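# Open the tagged valve by its stated turn count

## Task

Every valve begins closed, and exactly one carries a tag on a chain. Turn that tagged valve open by the whole number of full turns written on the tag, and leave every other valve closed. The result only counts if it holds with the robot no longer holding anything in place. Anything the robot is touching at the end must not sink once released, or the task fails.

## Robot and tools

Robot: two arms, left_arm and right_arm, mounted facing each other across a table. Each ends in a parallel two-finger gripper with a wrist camera. The fingers extend along the gripper's +x axis and close along its y axis. The reported hand point sits midway between the finger pads, roughly 3 to 4 cm back from the tips.

Scene frame: origin at the table centre, +z up, table surface at z = +0.020 m. left_arm's base is at (+0.127, +0.466, +0.135) m, on the +y side; right_arm's base is at (+0.205, -0.479, +0.140) m. The names left and right do not refer to sides of any image. Reported hand positions get less accurate at long reach.

Row layout (shared by execute_actions and move): one flat list of 14 numbers, each between -1 and 1, covering both arms even if only one moves. Order: dx, dy, dz, rx, ry, rz, opening for left_arm, then those seven for right_arm. The first six per arm are an offset, not a pose: they are expressed in that gripper's own axes and counted from the gripper pose in the most recent result that showed it (or from its current pose if no result in this scene has shown it yet, or for any call after the first in one reply). Scale: 1.0 equals 0.6 m of travel or 180 degrees of turn; rx, ry, rz form a single rotation vector. Opening is absolute, not an offset: +1 is fully open (0.088 m), empty fingers touch near -0.80, and values down to -1 close no further. Allow about 0.5 s for a full close. Zero offsets are not a pause: they pull the arm back to the reference pose. To keep an arm still, send it the offset back to where it should be in the first call and zeros afterwards, with the opening it should keep.

execute_actions: argument actions is a list holding at most one item. Empty list: just returns the state (with pictures). An action item {"rows": [...], "steps": n} takes 1 to 15 rows and n from 5 to 15 control steps of 1/30 s each (default 15); each row is measured from the same reference pose, one row per step, the final row repeated to fill. A wait item {"steps": n} with n up to 300 sends nothing new and counts from the previous result. Optional pictures: true adds camera images. A refused call moves nothing. Each action's result is read 5 steps before it finishes; those last steps run afterwards, before your next command.

move: target is one 14-number row as above; speed is each path's top speed in m/s, 0.002 to 0.5 (default 0.25), with rotation capped at twice that in rad/s. Grippers follow straight paths, all ending together, lasting 0.5 to 10 s; anything longer stops after 10 s short of the goal. Paths do not avoid obstacles or the other arm, and the hand can lag, drift or overshoot the speed, especially when the arm is stretched out. The opening is applied as the move begins. The result includes pictures, each gripper's distance from its target, and a move: line giving the outcome (done, off_target, moving, held, fault) and any limits (paced = target was clipped; held = a safety check blocked some steps, after which the arm may jump quickly).

wait: seconds from 0 to 10; runs the scene without new commands. zoom_image: camera (cam_head_left, cam_head_right, cam_high, cam_low, cam_left_wrist, cam_right_wrist) and region [x0, y0, x1, y1] in image pixels, at most 504 by 504, origin top-left. read_manual: section "licences" returns licence texts only. finished_scene: pass the current scene number; this is final and reports success.

Control details: each step the commanded pose is limited to within 70 mm and 16 degrees of the measured pose, then solved by damped inverse kinematics favouring position over orientation. After an action ends an arm only continues to its last clipped pose, so large moves need several calls; check the result and send the remainder. Friction may leave the hand short or slightly tilted, and tiny moves may not happen; verify position and orientation after each move and correct tilt.

Result lines: a state line per arm with position (m), quaternion wxyz, and velocities; grip_measured, the measured finger opening on the command scale (can be off by about 1 mm, and reads narrower by up to 0.061 when squeezing something hard); a Hand target line per arm when nothing is pending; HELD marking steps not sent; pose unreachable when the clearance check altered a command; joint positions, torques and external torque estimates; MOTOR HOT warnings from 50 °C and OVER-TEMPERATURE FAULT at 95 °C, when the arm is frozen and may go limp if it does not cool. Joint ranges (rad): waist ±3.054, shoulder 0 to 3.142, elbow 0 to 2.356, wrist pitch ±1.571, wrist yaw ±1.571, wrist roll ±3.142. Load limits (N m): waist 17.2, shoulder 21.3, elbow 21.3, wrist pitch 5.61, wrist yaw 5.59, wrist roll 5.24; hitting one stops that arm for 10 s and drops the rest of the call.

Gripping: to hold something, command an opening roughly 0.07 below grip_measured; less gives a lighter grip. Pads push about 34 to 49 N each and can spike on first contact.

Avoid: the arms striking or pressing each other, fast or deep contacts (speed and overshoot past contact both raise force), torque faults, overheating from long loaded holds, dropping or slamming things, and knocking anything off the table. Loose objects may occasionally be nudged by outside disturbances. For this task, the valve must stay at its new angle after release, and nothing touched may sink.

Each tool is called after "Call:" by a JSON object that holds its "op" and its "data".

## Session

Call:
{"op": "execute_actions", "data": {"actions": []}}

Scene clock: 0.00 s of 5350.00 s.
left_arm: end_effector_position=(-0.2466, +0.3397, +0.1822) grip_measured=+0.839 end_effector_quat_wxyz=(-0.623, +0.168, -0.720, -0.256) end_effector_velocity=(+0.005, +0.002, -0.000) end_effector_angular_velocity=(+0.003, -0.024, +0.006) | right_arm: end_effector_position=(+0.2444, -0.1657, +0.4679) grip_measured=+0.828 end_effector_quat_wxyz=(+0.748, +0.019, -0.026, +0.663) end_effector_velocity=(-0.004, -0.001, -0.001) end_effector_angular_velocity=(-0.002, +0.006, +0.025)
Joint positions: left_arm=[-1.46   1.989  1.415 -0.868  0.134  2.898  0.08 ] | right_arm=[ 0.008  0.851  0.658  0.257 -0.008 -0.006  0.08 ]
Joint velocities: left_arm=[-0.002 -0.002 -0.002 -0.022 -0.007 -0.007  0.   ] | right_arm=[ 0.002 -0.007 -0.002 -0.007 -0.022  0.007 -0.   ]
Joint torques (N m, as the arm reports them, + toward a larger angle): no reading
External joint torques (N m, as the arm's controller estimates them; a push from outside toward a larger angle lowers the number): no reading
Heat: left arm: hottest shoulder 22 °C (+0.0 °C/min); right arm: hottest elbow 23 °C (+0.0 °C/min).
Hand target (left_arm): -0.247, +0.340, +0.182; +0.623, -0.168, +0.720, +0.256
Hand target (right_arm): +0.244, -0.166, +0.468; +0.748, +0.019, -0.026, +0.663

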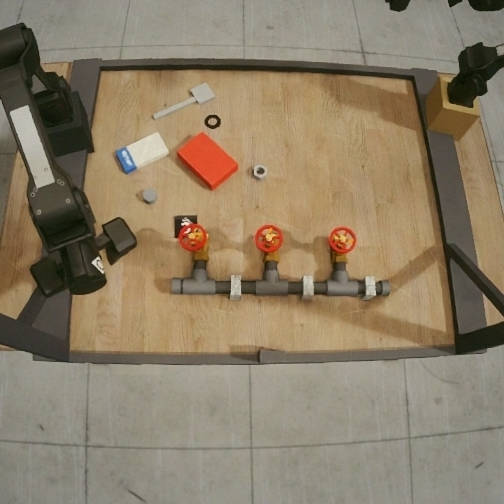

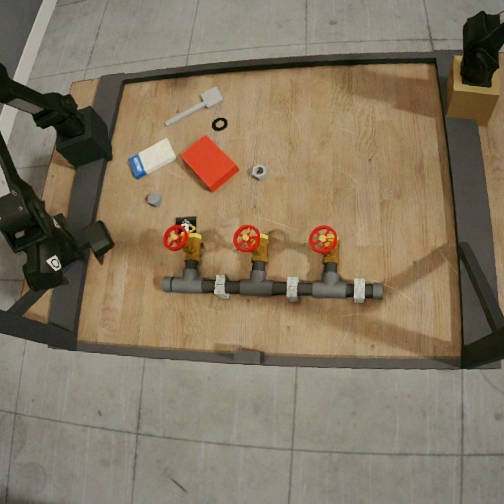

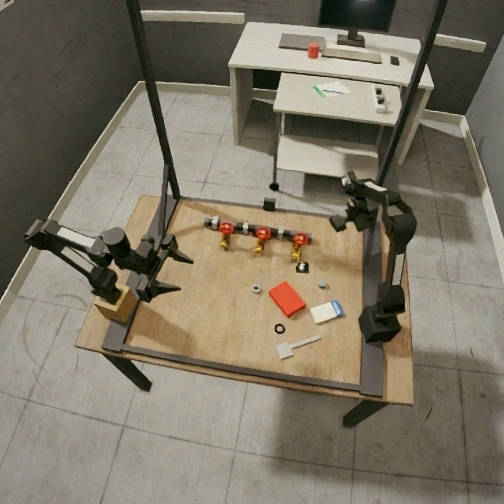

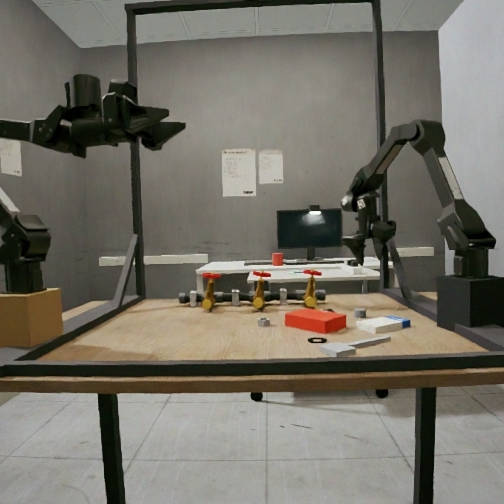

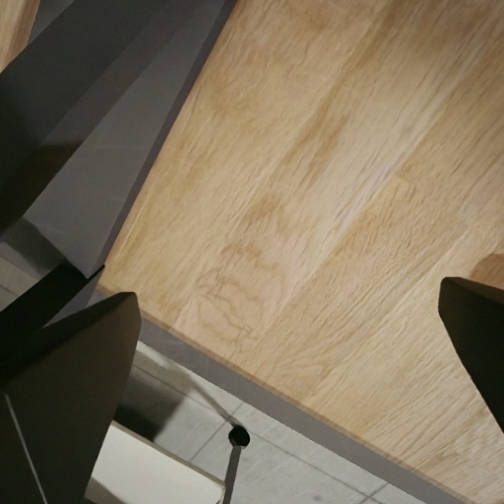

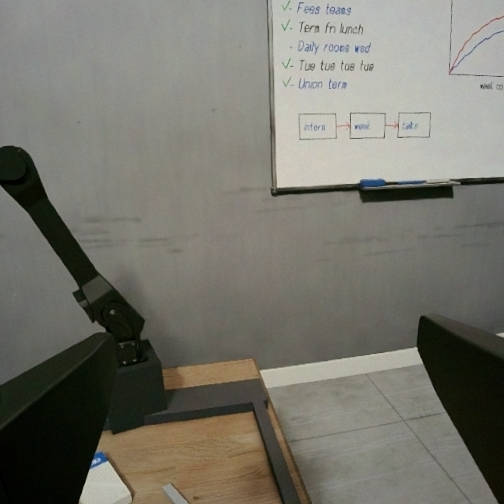

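Call:
{"op": "zoom_image", "data": {"camera": "cam_high", "region": [270, 220, 330, 280]}}

Call:
{"op": "zoom_image", "data": {"camera": "cam_head_left", "region": [150, 200, 250, 300]}}

Call:
{"op": "zoom_image", "data": {"camera": "cam_low", "region": [180, 250, 350, 330]}}

Call:
{"op": "zoom_image", "data": {"camera": "cam_head_right", "region": [140, 200, 240, 300]}}

Region (270, 220, 330, 280) of cam_high's 504x504 image, scaled by 8.400, with more detail than that image has.

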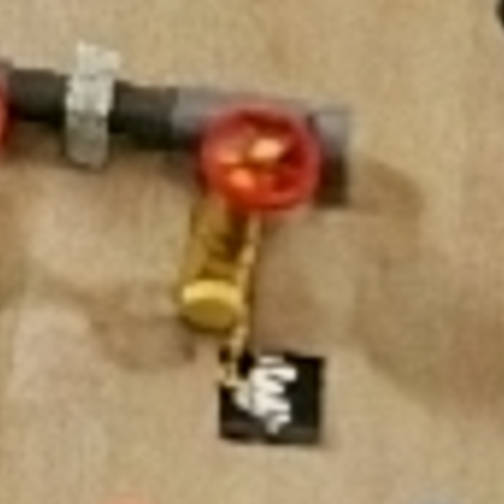

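Region (150, 200, 250, 300) of cam_head_left's 504x504 image, scaled by 5.040, with more detail than that image has.

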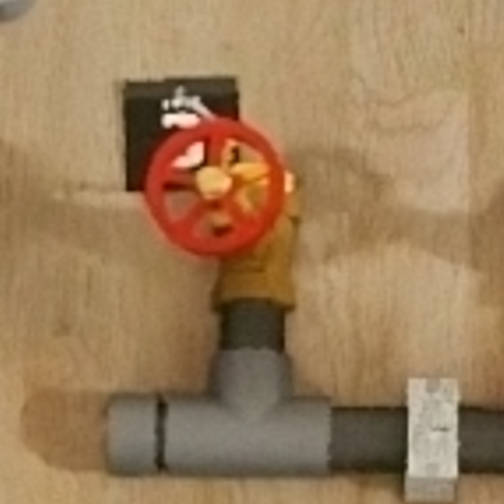

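Region (180, 250, 350, 330) of cam_low's 504x504 image, scaled by 2.965, with more detail than that image has; it fills the top 237 rows of this view, and the rest is white.

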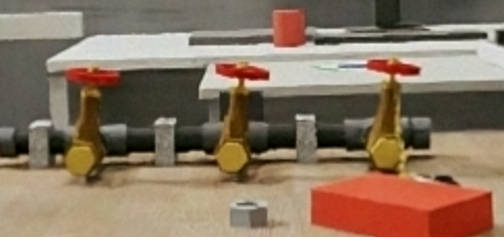

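Region (140, 200, 240, 300) of cam_head_right's 504x504 image, scaled by 5.040, with more detail than that image has.

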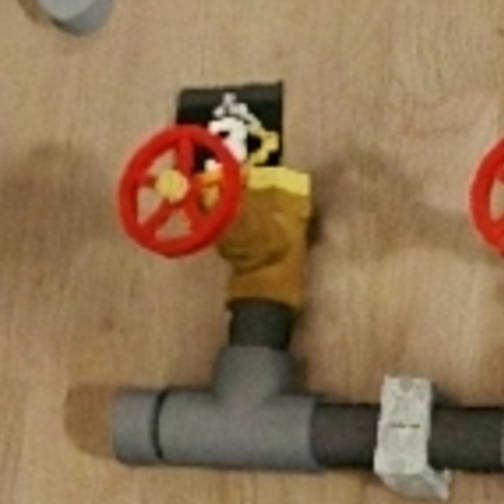

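Call:
{"op": "move", "data": {"target": [-0.113,-0.311,-0.024,0,-0.008,-0.082,1,0,0,0,0,0,0,0.83]}}

Scene clock: 2.67 s of 5350.00 s.
left_arm: end_effector_position=(-0.1418, +0.1772, +0.2221) grip_measured=+0.999 end_effector_quat_wxyz=(-0.648, +0.323, -0.657, -0.211) end_effector_velocity=(-0.001, -0.001, +0.007) end_effector_angular_velocity=(-0.007, -0.002, +0.005) | right_arm: end_effector_position=(+0.2444, -0.1657, +0.4679) grip_measured=+0.828 end_effector_quat_wxyz=(+0.748, +0.019, -0.026, +0.663) end_effector_velocity=(-0.001, -0.000, +0.000) end_effector_angular_velocity=(-0.003, -0.008, +0.014)
Joint positions: left_arm=[-1.07   1.998  1.596 -1.098 -0.143  3.137  0.088] | right_arm=[ 0.008  0.851  0.658  0.257 -0.008 -0.006  0.08 ]
Joint velocities: left_arm=[-0.002 -0.002  0.022 -0.022 -0.007 -0.007 -0.   ] | right_arm=[-0.007 -0.002  0.002 -0.007 -0.022 -0.007  0.   ]
Joint torques (N m, as the arm reports them, + toward a larger angle): left_arm=[ 0.22 -8.49  5.9  -0.07 -0.18  0.23] | right_arm=[-0.03 -2.65  8.33  2.38  0.   -0.01]
External joint torques (N m, as the arm's controller estimates them; a push from outside toward a larger angle lowers the number): left_arm=[ 0.29  0.28  0.26 -0.4  -0.1   0.22] | right_arm=[-0.03 -0.41  0.89  0.56  0.01 -0.02]
Heat: left arm: hottest shoulder 22 °C (+0.0 °C/min); right arm: hottest elbow 24 °C (+0.0 °C/min).
Hand target (left_arm): -0.142, +0.174, +0.221; +0.649, -0.324, +0.656, +0.209
Hand target (right_arm): +0.244, -0.166, +0.468; +0.748, +0.019, -0.026, +0.663
Off the commanded pose (left_arm): 0.003 m, 9 deg.
Off the commanded pose (right_arm): 0.000 m, 0 deg.
joint sent to its limit (left arm) — the command would take joint 6 (wrist roll) past its upper limit, so that joint was sent only as far as its limit.
Kept back: nothing.
move: off_target (left_arm)
camera_calibration (this result's frames):
cam_left_wrist: T_world_to_cam=[[0.66148, -0.739973, 0.122002, 0.206644], [-0.710393, -0.566088, 0.418194, -0.0713535], [-0.240389, -0.363296, -0.900127, 0.309043], [0, 0, 0, 1]] pos_world=[-0.113089, 0.224793, 0.282806]

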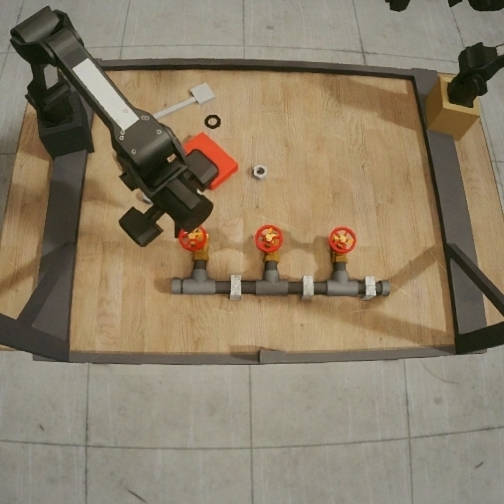

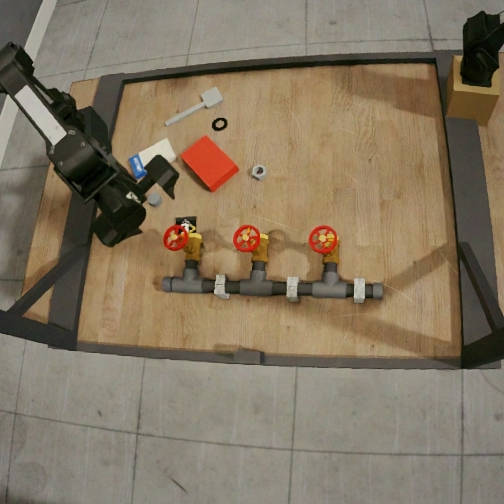

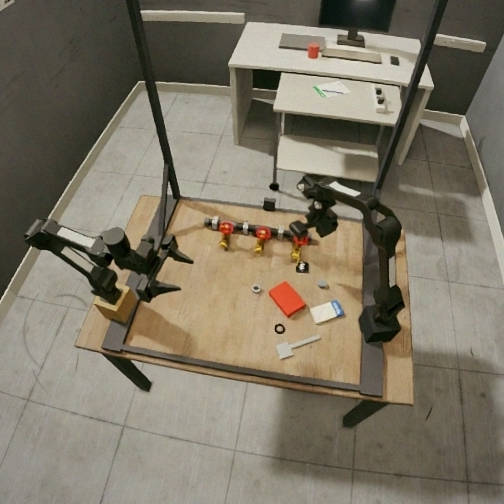

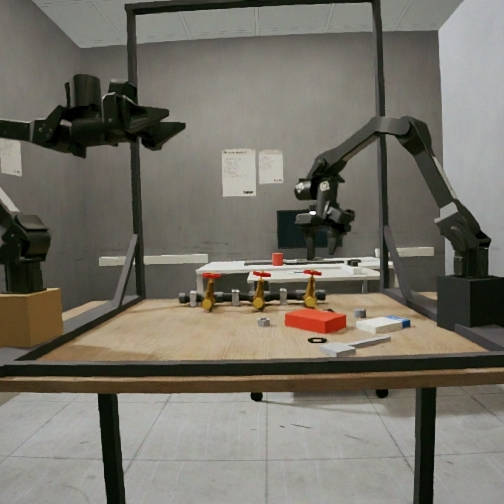

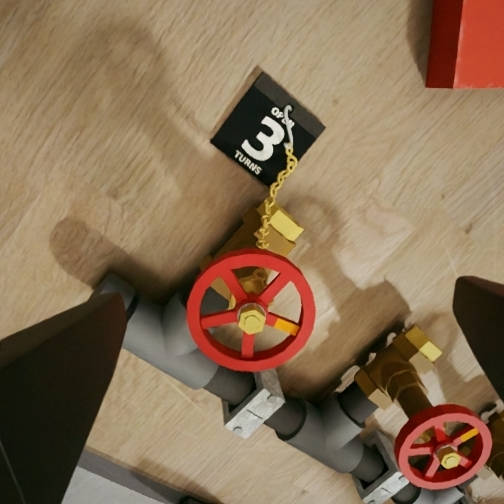

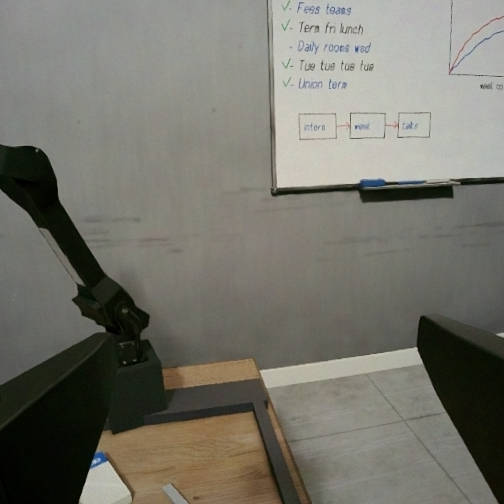

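Call:
{"op": "move", "data": {"target": [0.09,0.017,-0.07,-0.08,0,0,1,0,0,0,0,0,0,0.83], "speed": 0.12}}

Scene clock: 4.67 s of 5350.00 s.
left_arm: end_effector_position=(-0.1727, +0.1482, +0.1721) grip_measured=+0.999 end_effector_quat_wxyz=(-0.603, +0.401, -0.625, -0.290) end_effector_velocity=(-0.003, -0.000, -0.000) end_effector_angular_velocity=(-0.011, +0.004, +0.015) | right_arm: end_effector_position=(+0.2444, -0.1657, +0.4679) grip_measured=+0.828 end_effector_quat_wxyz=(+0.748, +0.019, -0.026, +0.663) end_effector_velocity=(+0.001, -0.001, -0.002) end_effector_angular_velocity=(-0.008, -0.007, -0.000)
Joint positions: left_arm=[-1.071  2.205  1.713 -1.009 -0.143  2.888  0.088] | right_arm=[ 0.008  0.851  0.658  0.257 -0.008 -0.006  0.08 ]
Joint velocities: left_arm=[-0.007  0.002  0.002  0.007 -0.007 -0.022  0.   ] | right_arm=[-0.007 -0.002 -0.002 -0.007 -0.007 -0.007 -0.   ]
Joint torques (N m, as the arm reports them, + toward a larger angle): left_arm=[-0.24 -9.65  6.04  0.15 -0.06 -0.22] | right_arm=[-0.04 -2.67  8.36  2.37  0.   -0.02]
External joint torques (N m, as the arm's controller estimates them; a push from outside toward a larger angle lowers the number): left_arm=[-0.17  0.29  0.51 -0.19  0.01 -0.23] | right_arm=[-0.02 -0.43  0.93  0.56  0.   -0.02]
Heat: left arm: hottest shoulder 23 °C (+0.0 °C/min); right arm: hottest elbow 24 °C (+0.0 °C/min).
Hand target (left_arm): -0.176, +0.147, +0.170; +0.603, -0.401, +0.625, +0.292
Hand target (right_arm): +0.244, -0.166, +0.468; +0.748, +0.019, -0.026, +0.663
Off the commanded pose (left_arm): 0.004 m, 0 deg.
Off the commanded pose (right_arm): 0.000 m, 0 deg.
Kept back: nothing.
move: done
camera_calibration (this result's frames):
cam_left_wrist: T_world_to_cam=[[0.825261, -0.555351, 0.10261, 0.215945], [-0.536609, -0.714447, 0.449017, -0.0420994], [-0.176053, -0.425618, -0.887612, 0.264281], [0, 0, 0, 1]] pos_world=[-0.154275, 0.20233, 0.231324]

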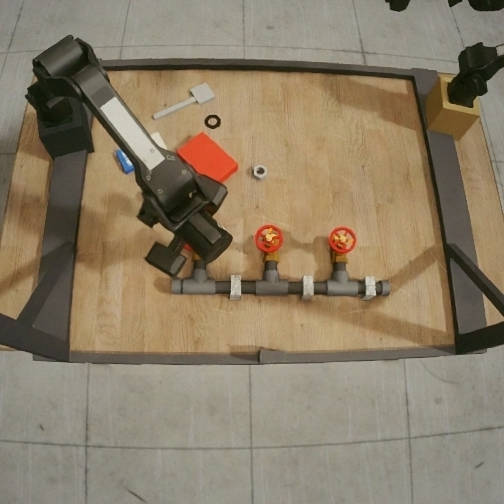

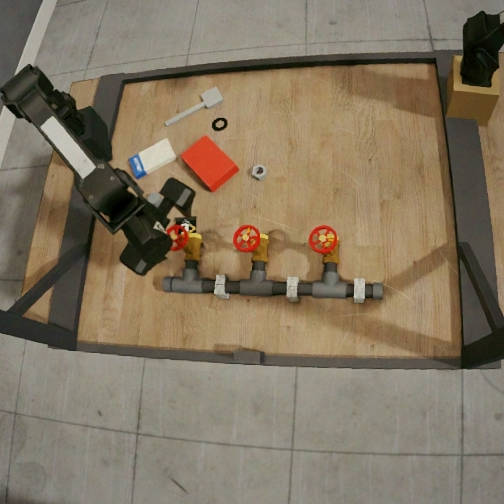

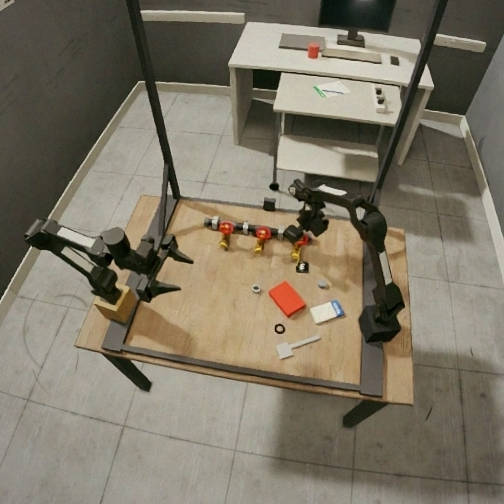

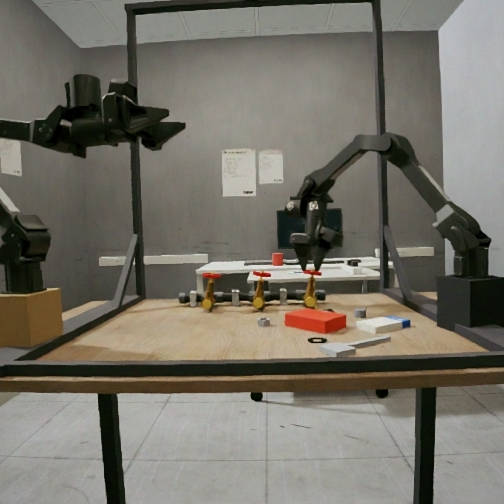

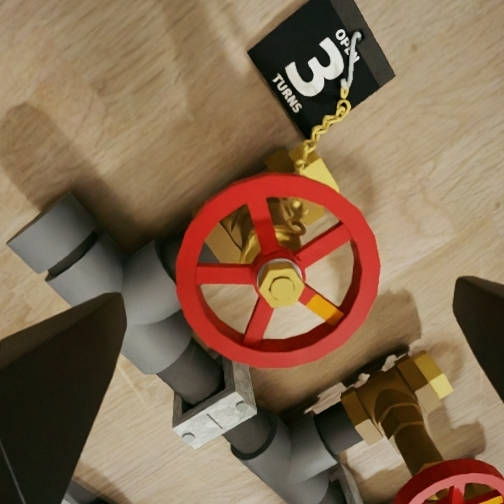

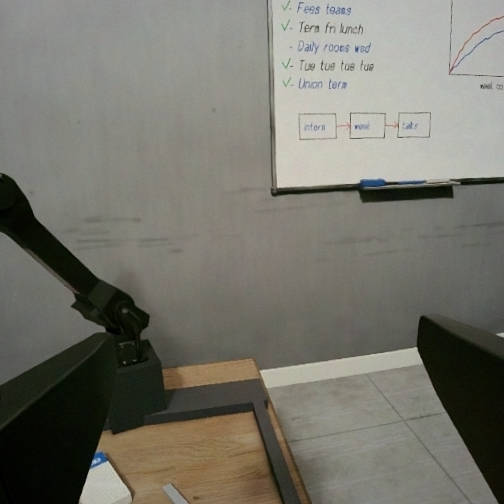

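Call:
{"op": "move", "data": {"target": [0.05,0.003,0.003,0,0,0,0.7,0,0,0,0,0,0,0.83], "speed": 0.04}}

Call:
{"op": "zoom_image", "data": {"camera": "cam_low", "region": [270, 220, 360, 310]}}

Scene clock: 6.07 s of 5350.00 s.
left_arm: end_effector_position=(-0.1752, +0.1442, +0.1503) grip_measured=+0.703 end_effector_quat_wxyz=(-0.595, +0.404, -0.632, -0.290) end_effector_velocity=(-0.002, -0.002, +0.002) end_effector_angular_velocity=(-0.014, +0.005, +0.005) | right_arm: end_effector_position=(+0.2444, -0.1657, +0.4679) grip_measured=+0.828 end_effector_quat_wxyz=(+0.748, +0.019, -0.026, +0.663) end_effector_velocity=(-0.002, -0.000, -0.002) end_effector_angular_velocity=(-0.010, -0.021, +0.008)
Joint positions: left_arm=[-1.068  2.231  1.663 -0.911 -0.143  2.888  0.073] | right_arm=[ 0.008  0.851  0.658  0.257 -0.008 -0.006  0.08 ]
Joint velocities: left_arm=[-0.002 -0.002  0.002  0.007 -0.007 -0.007 -0.   ] | right_arm=[ 0.002 -0.002 -0.002 -0.007 -0.007 -0.022 -0.   ]
Joint torques (N m, as the arm reports them, + toward a larger angle): left_arm=[  0.15 -10.13   3.52   0.2   -0.06   0.23] | right_arm=[-0.04 -2.67  8.36  2.36  0.    0.  ]
External joint torques (N m, as the arm's controller estimates them; a push from outside toward a larger angle lowers the number): left_arm=[ 0.08  0.03 -2.02 -0.18  0.02  0.22] | right_arm=[-0.06 -0.46  0.96  0.55  0.   -0.01]
Heat: left arm: hottest shoulder 23 °C (+9.9 °C/min); right arm: hottest elbow 24 °C (+9.9 °C/min).
Hand target (left_arm): -0.171, +0.146, +0.142; +0.603, -0.401, +0.625, +0.291
Hand target (right_arm): +0.244, -0.166, +0.468; +0.748, +0.019, -0.026, +0.663
Off the commanded pose (left_arm): 0.009 m, 1 deg.
Off the commanded pose (right_arm): 0.000 m, 0 deg.
Kept back: nothing.
move: off_target (left_arm)
camera_calibration (this result's frames):
cam_left_wrist: T_world_to_cam=[[0.828336, -0.551603, 0.0979441, 0.218706], [-0.527403, -0.708822, 0.468421, -0.0385984], [-0.188957, -0.439666, -0.87806, 0.241047], [0, 0, 0, 1]] pos_world=[-0.155971, 0.19926, 0.208313]

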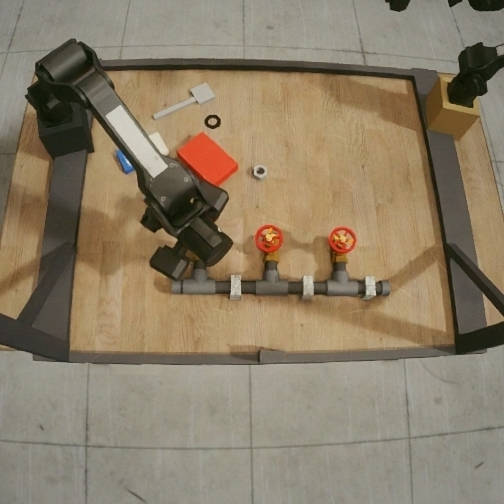

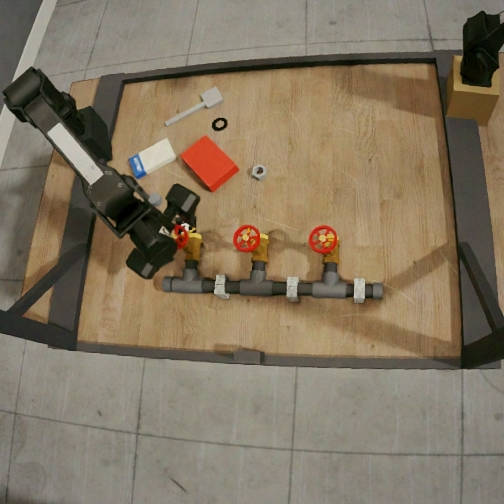

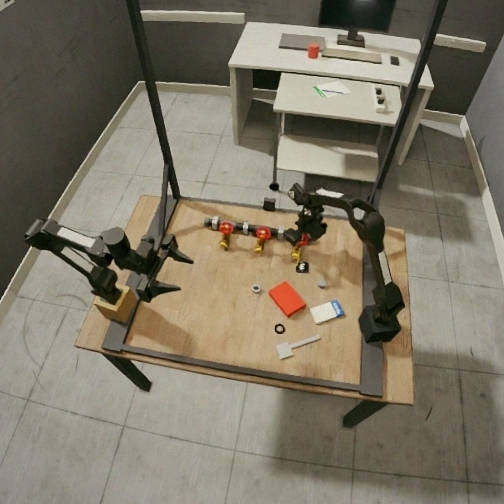

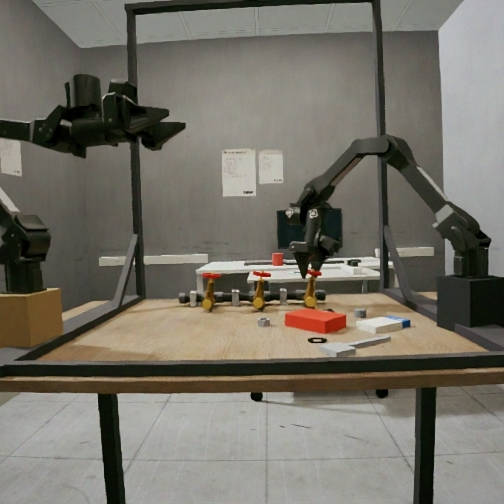

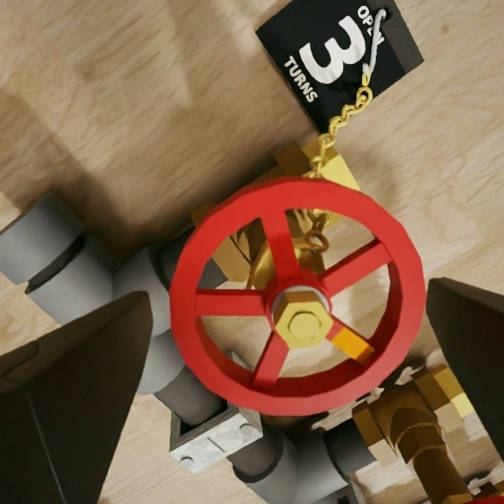

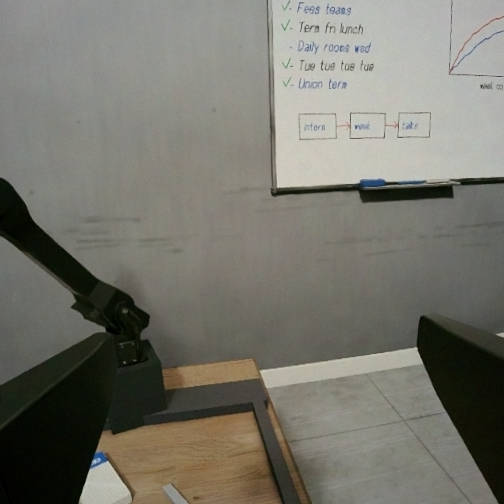

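Region (270, 220, 360, 310) of cam_low's 504x504 image, scaled by 5.600, with more detail than that image has.

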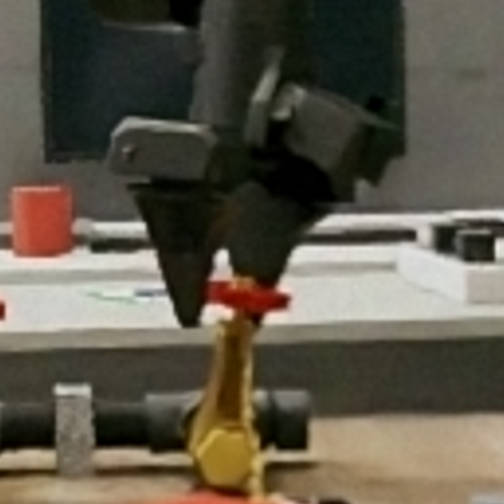

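Call:
{"op": "move", "data": {"target": [0.022,-0.007,0.008,0,0.004,0,0.85,0,0,0,0,0,0,0.83], "speed": 0.03}}

Call:
{"op": "zoom_image", "data": {"camera": "cam_low", "region": [270, 220, 360, 310]}}

Scene clock: 7.13 s of 5350.00 s.
left_arm: end_effector_position=(-0.1714, +0.1434, +0.1368) grip_measured=+0.847 end_effector_quat_wxyz=(-0.590, +0.406, -0.636, -0.288) end_effector_velocity=(+0.001, +0.004, -0.001) end_effector_angular_velocity=(+0.014, -0.002, +0.004) | right_arm: end_effector_position=(+0.2444, -0.1657, +0.4679) grip_measured=+0.828 end_effector_quat_wxyz=(+0.748, +0.019, -0.026, +0.663) end_effector_velocity=(-0.000, -0.000, -0.003) end_effector_angular_velocity=(-0.016, +0.009, +0.005)
Joint positions: left_arm=[-1.061  2.231  1.604 -0.838 -0.143  2.894  0.081] | right_arm=[ 0.008  0.851  0.658  0.257 -0.008 -0.006  0.08 ]
Joint velocities: left_arm=[-0.002 -0.002 -0.007 -0.007  0.007 -0.007 -0.   ] | right_arm=[-0.002 -0.002  0.002 -0.022 -0.007  0.007  0.   ]
Joint torques (N m, as the arm reports them, + toward a larger angle): left_arm=[  0.3  -12.27   3.41   0.2   -0.15   0.22] | right_arm=[-0.01 -2.68  8.33  2.37  0.    0.  ]
External joint torques (N m, as the arm's controller estimates them; a push from outside toward a larger angle lowers the number): left_arm=[ 0.32 -2.23 -2.01 -0.2  -0.07  0.22] | right_arm=[ 0.   -0.46  0.93  0.57  0.   -0.01]
Heat: left arm: hottest shoulder 23 °C (+8.4 °C/min); right arm: hottest elbow 24 °C (+8.4 °C/min).
Hand target (left_arm): -0.169, +0.144, +0.137; +0.591, -0.406, +0.635, +0.287
Hand target (right_arm): +0.244, -0.166, +0.468; +0.748, +0.019, -0.026, +0.663
Off the commanded pose (left_arm): 0.003 m, 0 deg.
Off the commanded pose (right_arm): 0.000 m, 0 deg.
Kept back: nothing.
move: done
camera_calibration (this result's frames):
cam_left_wrist: T_world_to_cam=[[0.829522, -0.550215, 0.0956909, 0.216802], [-0.52256, -0.704246, 0.480592, -0.0324], [-0.197039, -0.448666, -0.871708, 0.228594], [0, 0, 0, 1]] pos_world=[-0.151731, 0.199032, 0.194092]

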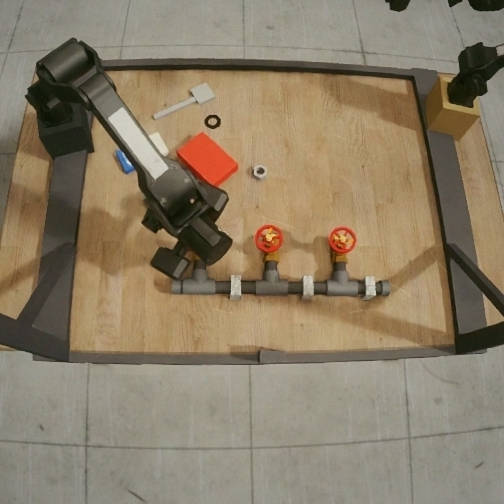

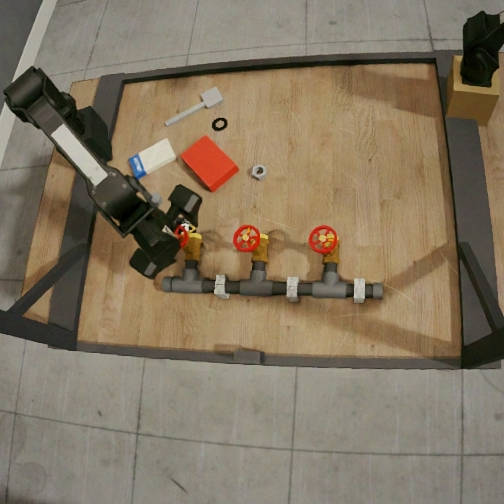

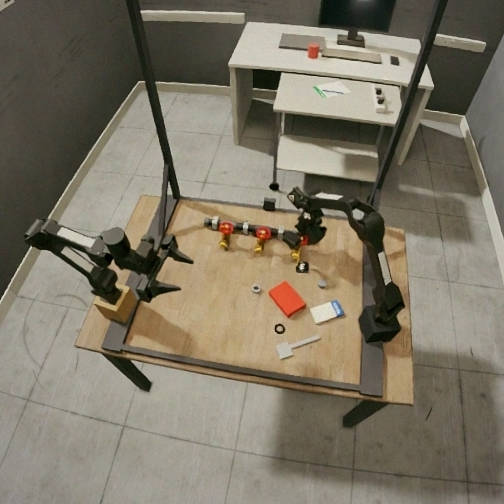

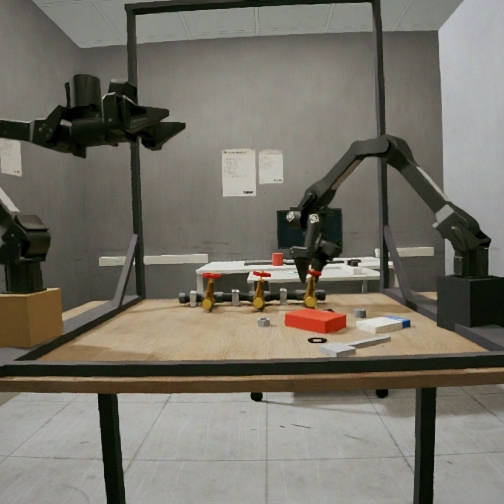

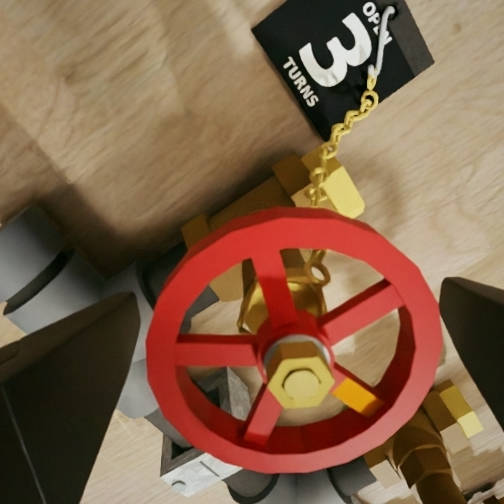

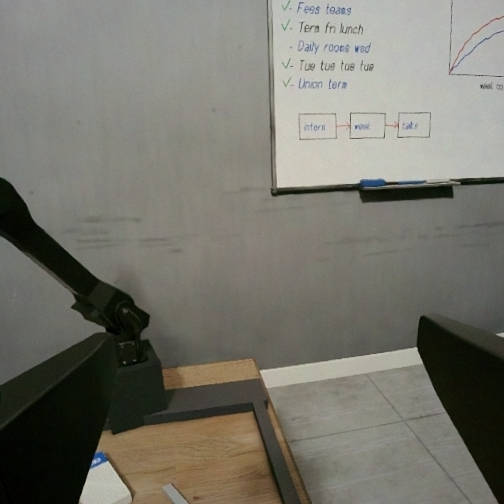

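Region (270, 220, 360, 310) of cam_low's 504x504 image, scaled by 5.600, with more detail than that image has.

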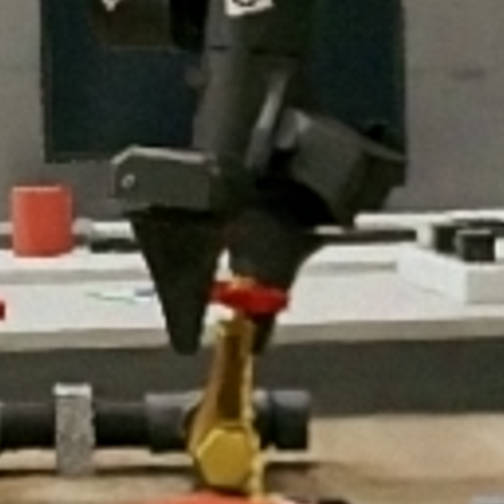

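Call:
{"op": "move", "data": {"target": [0,0,0,0,0,0,0.4,0,0,0,0,0,0,0.83]}}

Scene clock: 8.07 s of 5350.00 s.
left_arm: end_effector_position=(-0.1714, +0.1434, +0.1365) grip_measured=+0.404 end_effector_quat_wxyz=(-0.590, +0.406, -0.636, -0.288) end_effector_velocity=(+0.002, -0.001, -0.000) end_effector_angular_velocity=(-0.017, -0.015, -0.007) | right_arm: end_effector_position=(+0.2444, -0.1657, +0.4679) grip_measured=+0.828 end_effector_quat_wxyz=(+0.748, +0.019, -0.026, +0.663) end_effector_velocity=(-0.000, -0.000, -0.002) end_effector_angular_velocity=(-0.008, -0.007, +0.004)
Joint positions: left_arm=[-1.061  2.231  1.603 -0.837 -0.143  2.894  0.059] | right_arm=[ 0.008  0.851  0.658  0.257 -0.008 -0.006  0.08 ]
Joint velocities: left_arm=[-0.002 -0.002 -0.007  0.007 -0.022  0.007 -0.001] | right_arm=[-0.002 -0.002 -0.002 -0.007 -0.007 -0.007 -0.   ]
Joint torques (N m, as the arm reports them, + toward a larger angle): left_arm=[  0.04 -11.2    4.64   0.08  -0.04   0.01] | right_arm=[ 0.01 -2.64  8.36  2.37  0.    0.  ]
External joint torques (N m, as the arm's controller estimates them; a push from outside toward a larger angle lowers the number): left_arm=[ 0.01 -1.24 -0.72 -0.32  0.05  0.01] | right_arm=[ 0.   -0.43  0.95  0.56 -0.01 -0.01]
Heat: left arm: hottest shoulder 24 °C (+14.9 °C/min); right arm: hottest elbow 25 °C (+14.9 °C/min).
Hand target (left_arm): -0.171, +0.143, +0.137; +0.590, -0.406, +0.636, +0.289
Hand target (right_arm): +0.244, -0.166, +0.468; +0.748, +0.019, -0.026, +0.663
Off the commanded pose (left_arm): 0.000 m, 0 deg.
Off the commanded pose (right_arm): 0.000 m, 0 deg.
Kept back: nothing.
move: done
camera_calibration (this result's frames):
cam_left_wrist: T_world_to_cam=[[0.829522, -0.550215, 0.0956909, 0.216805], [-0.52256, -0.704246, 0.480592, -0.0321773], [-0.197039, -0.448666, -0.871708, 0.22841], [0, 0, 0, 1]] pos_world=[-0.151653, 0.199108, 0.193825]

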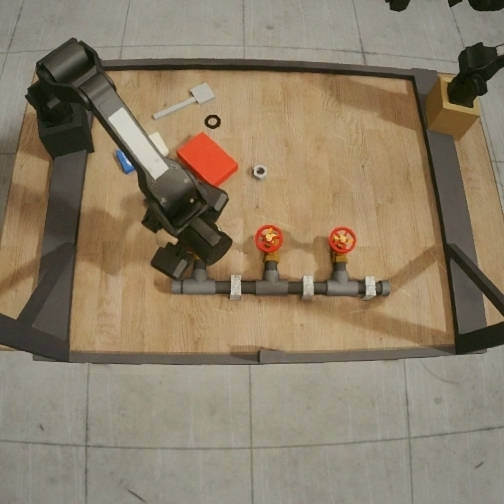

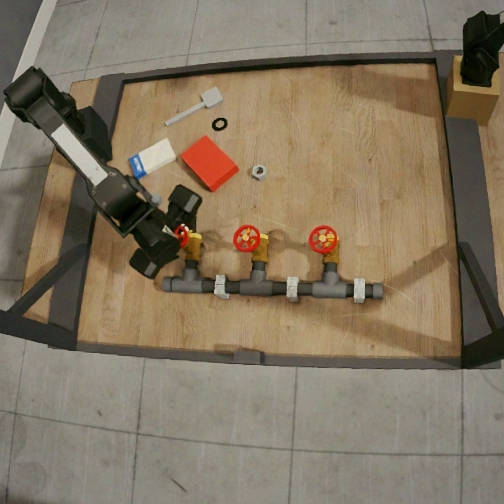

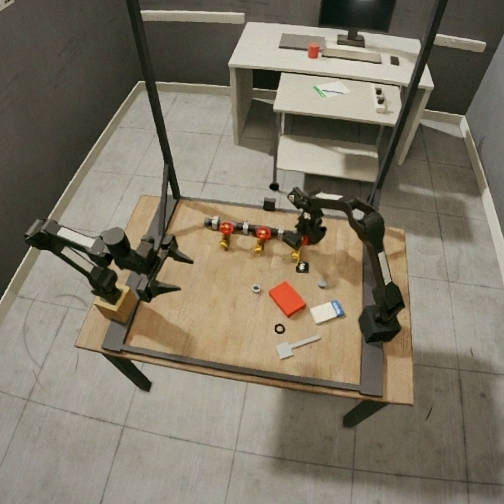

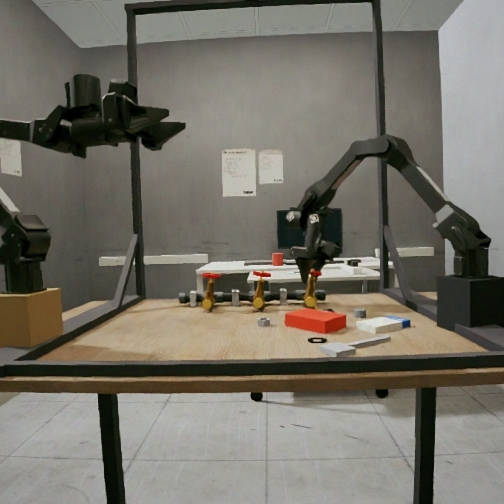

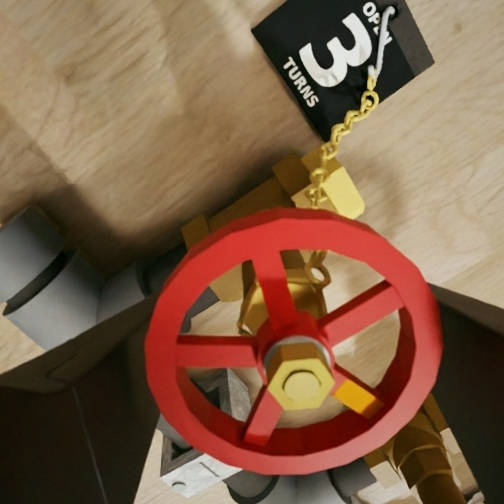

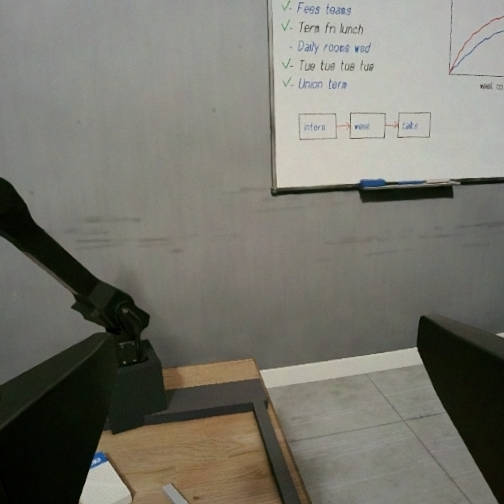

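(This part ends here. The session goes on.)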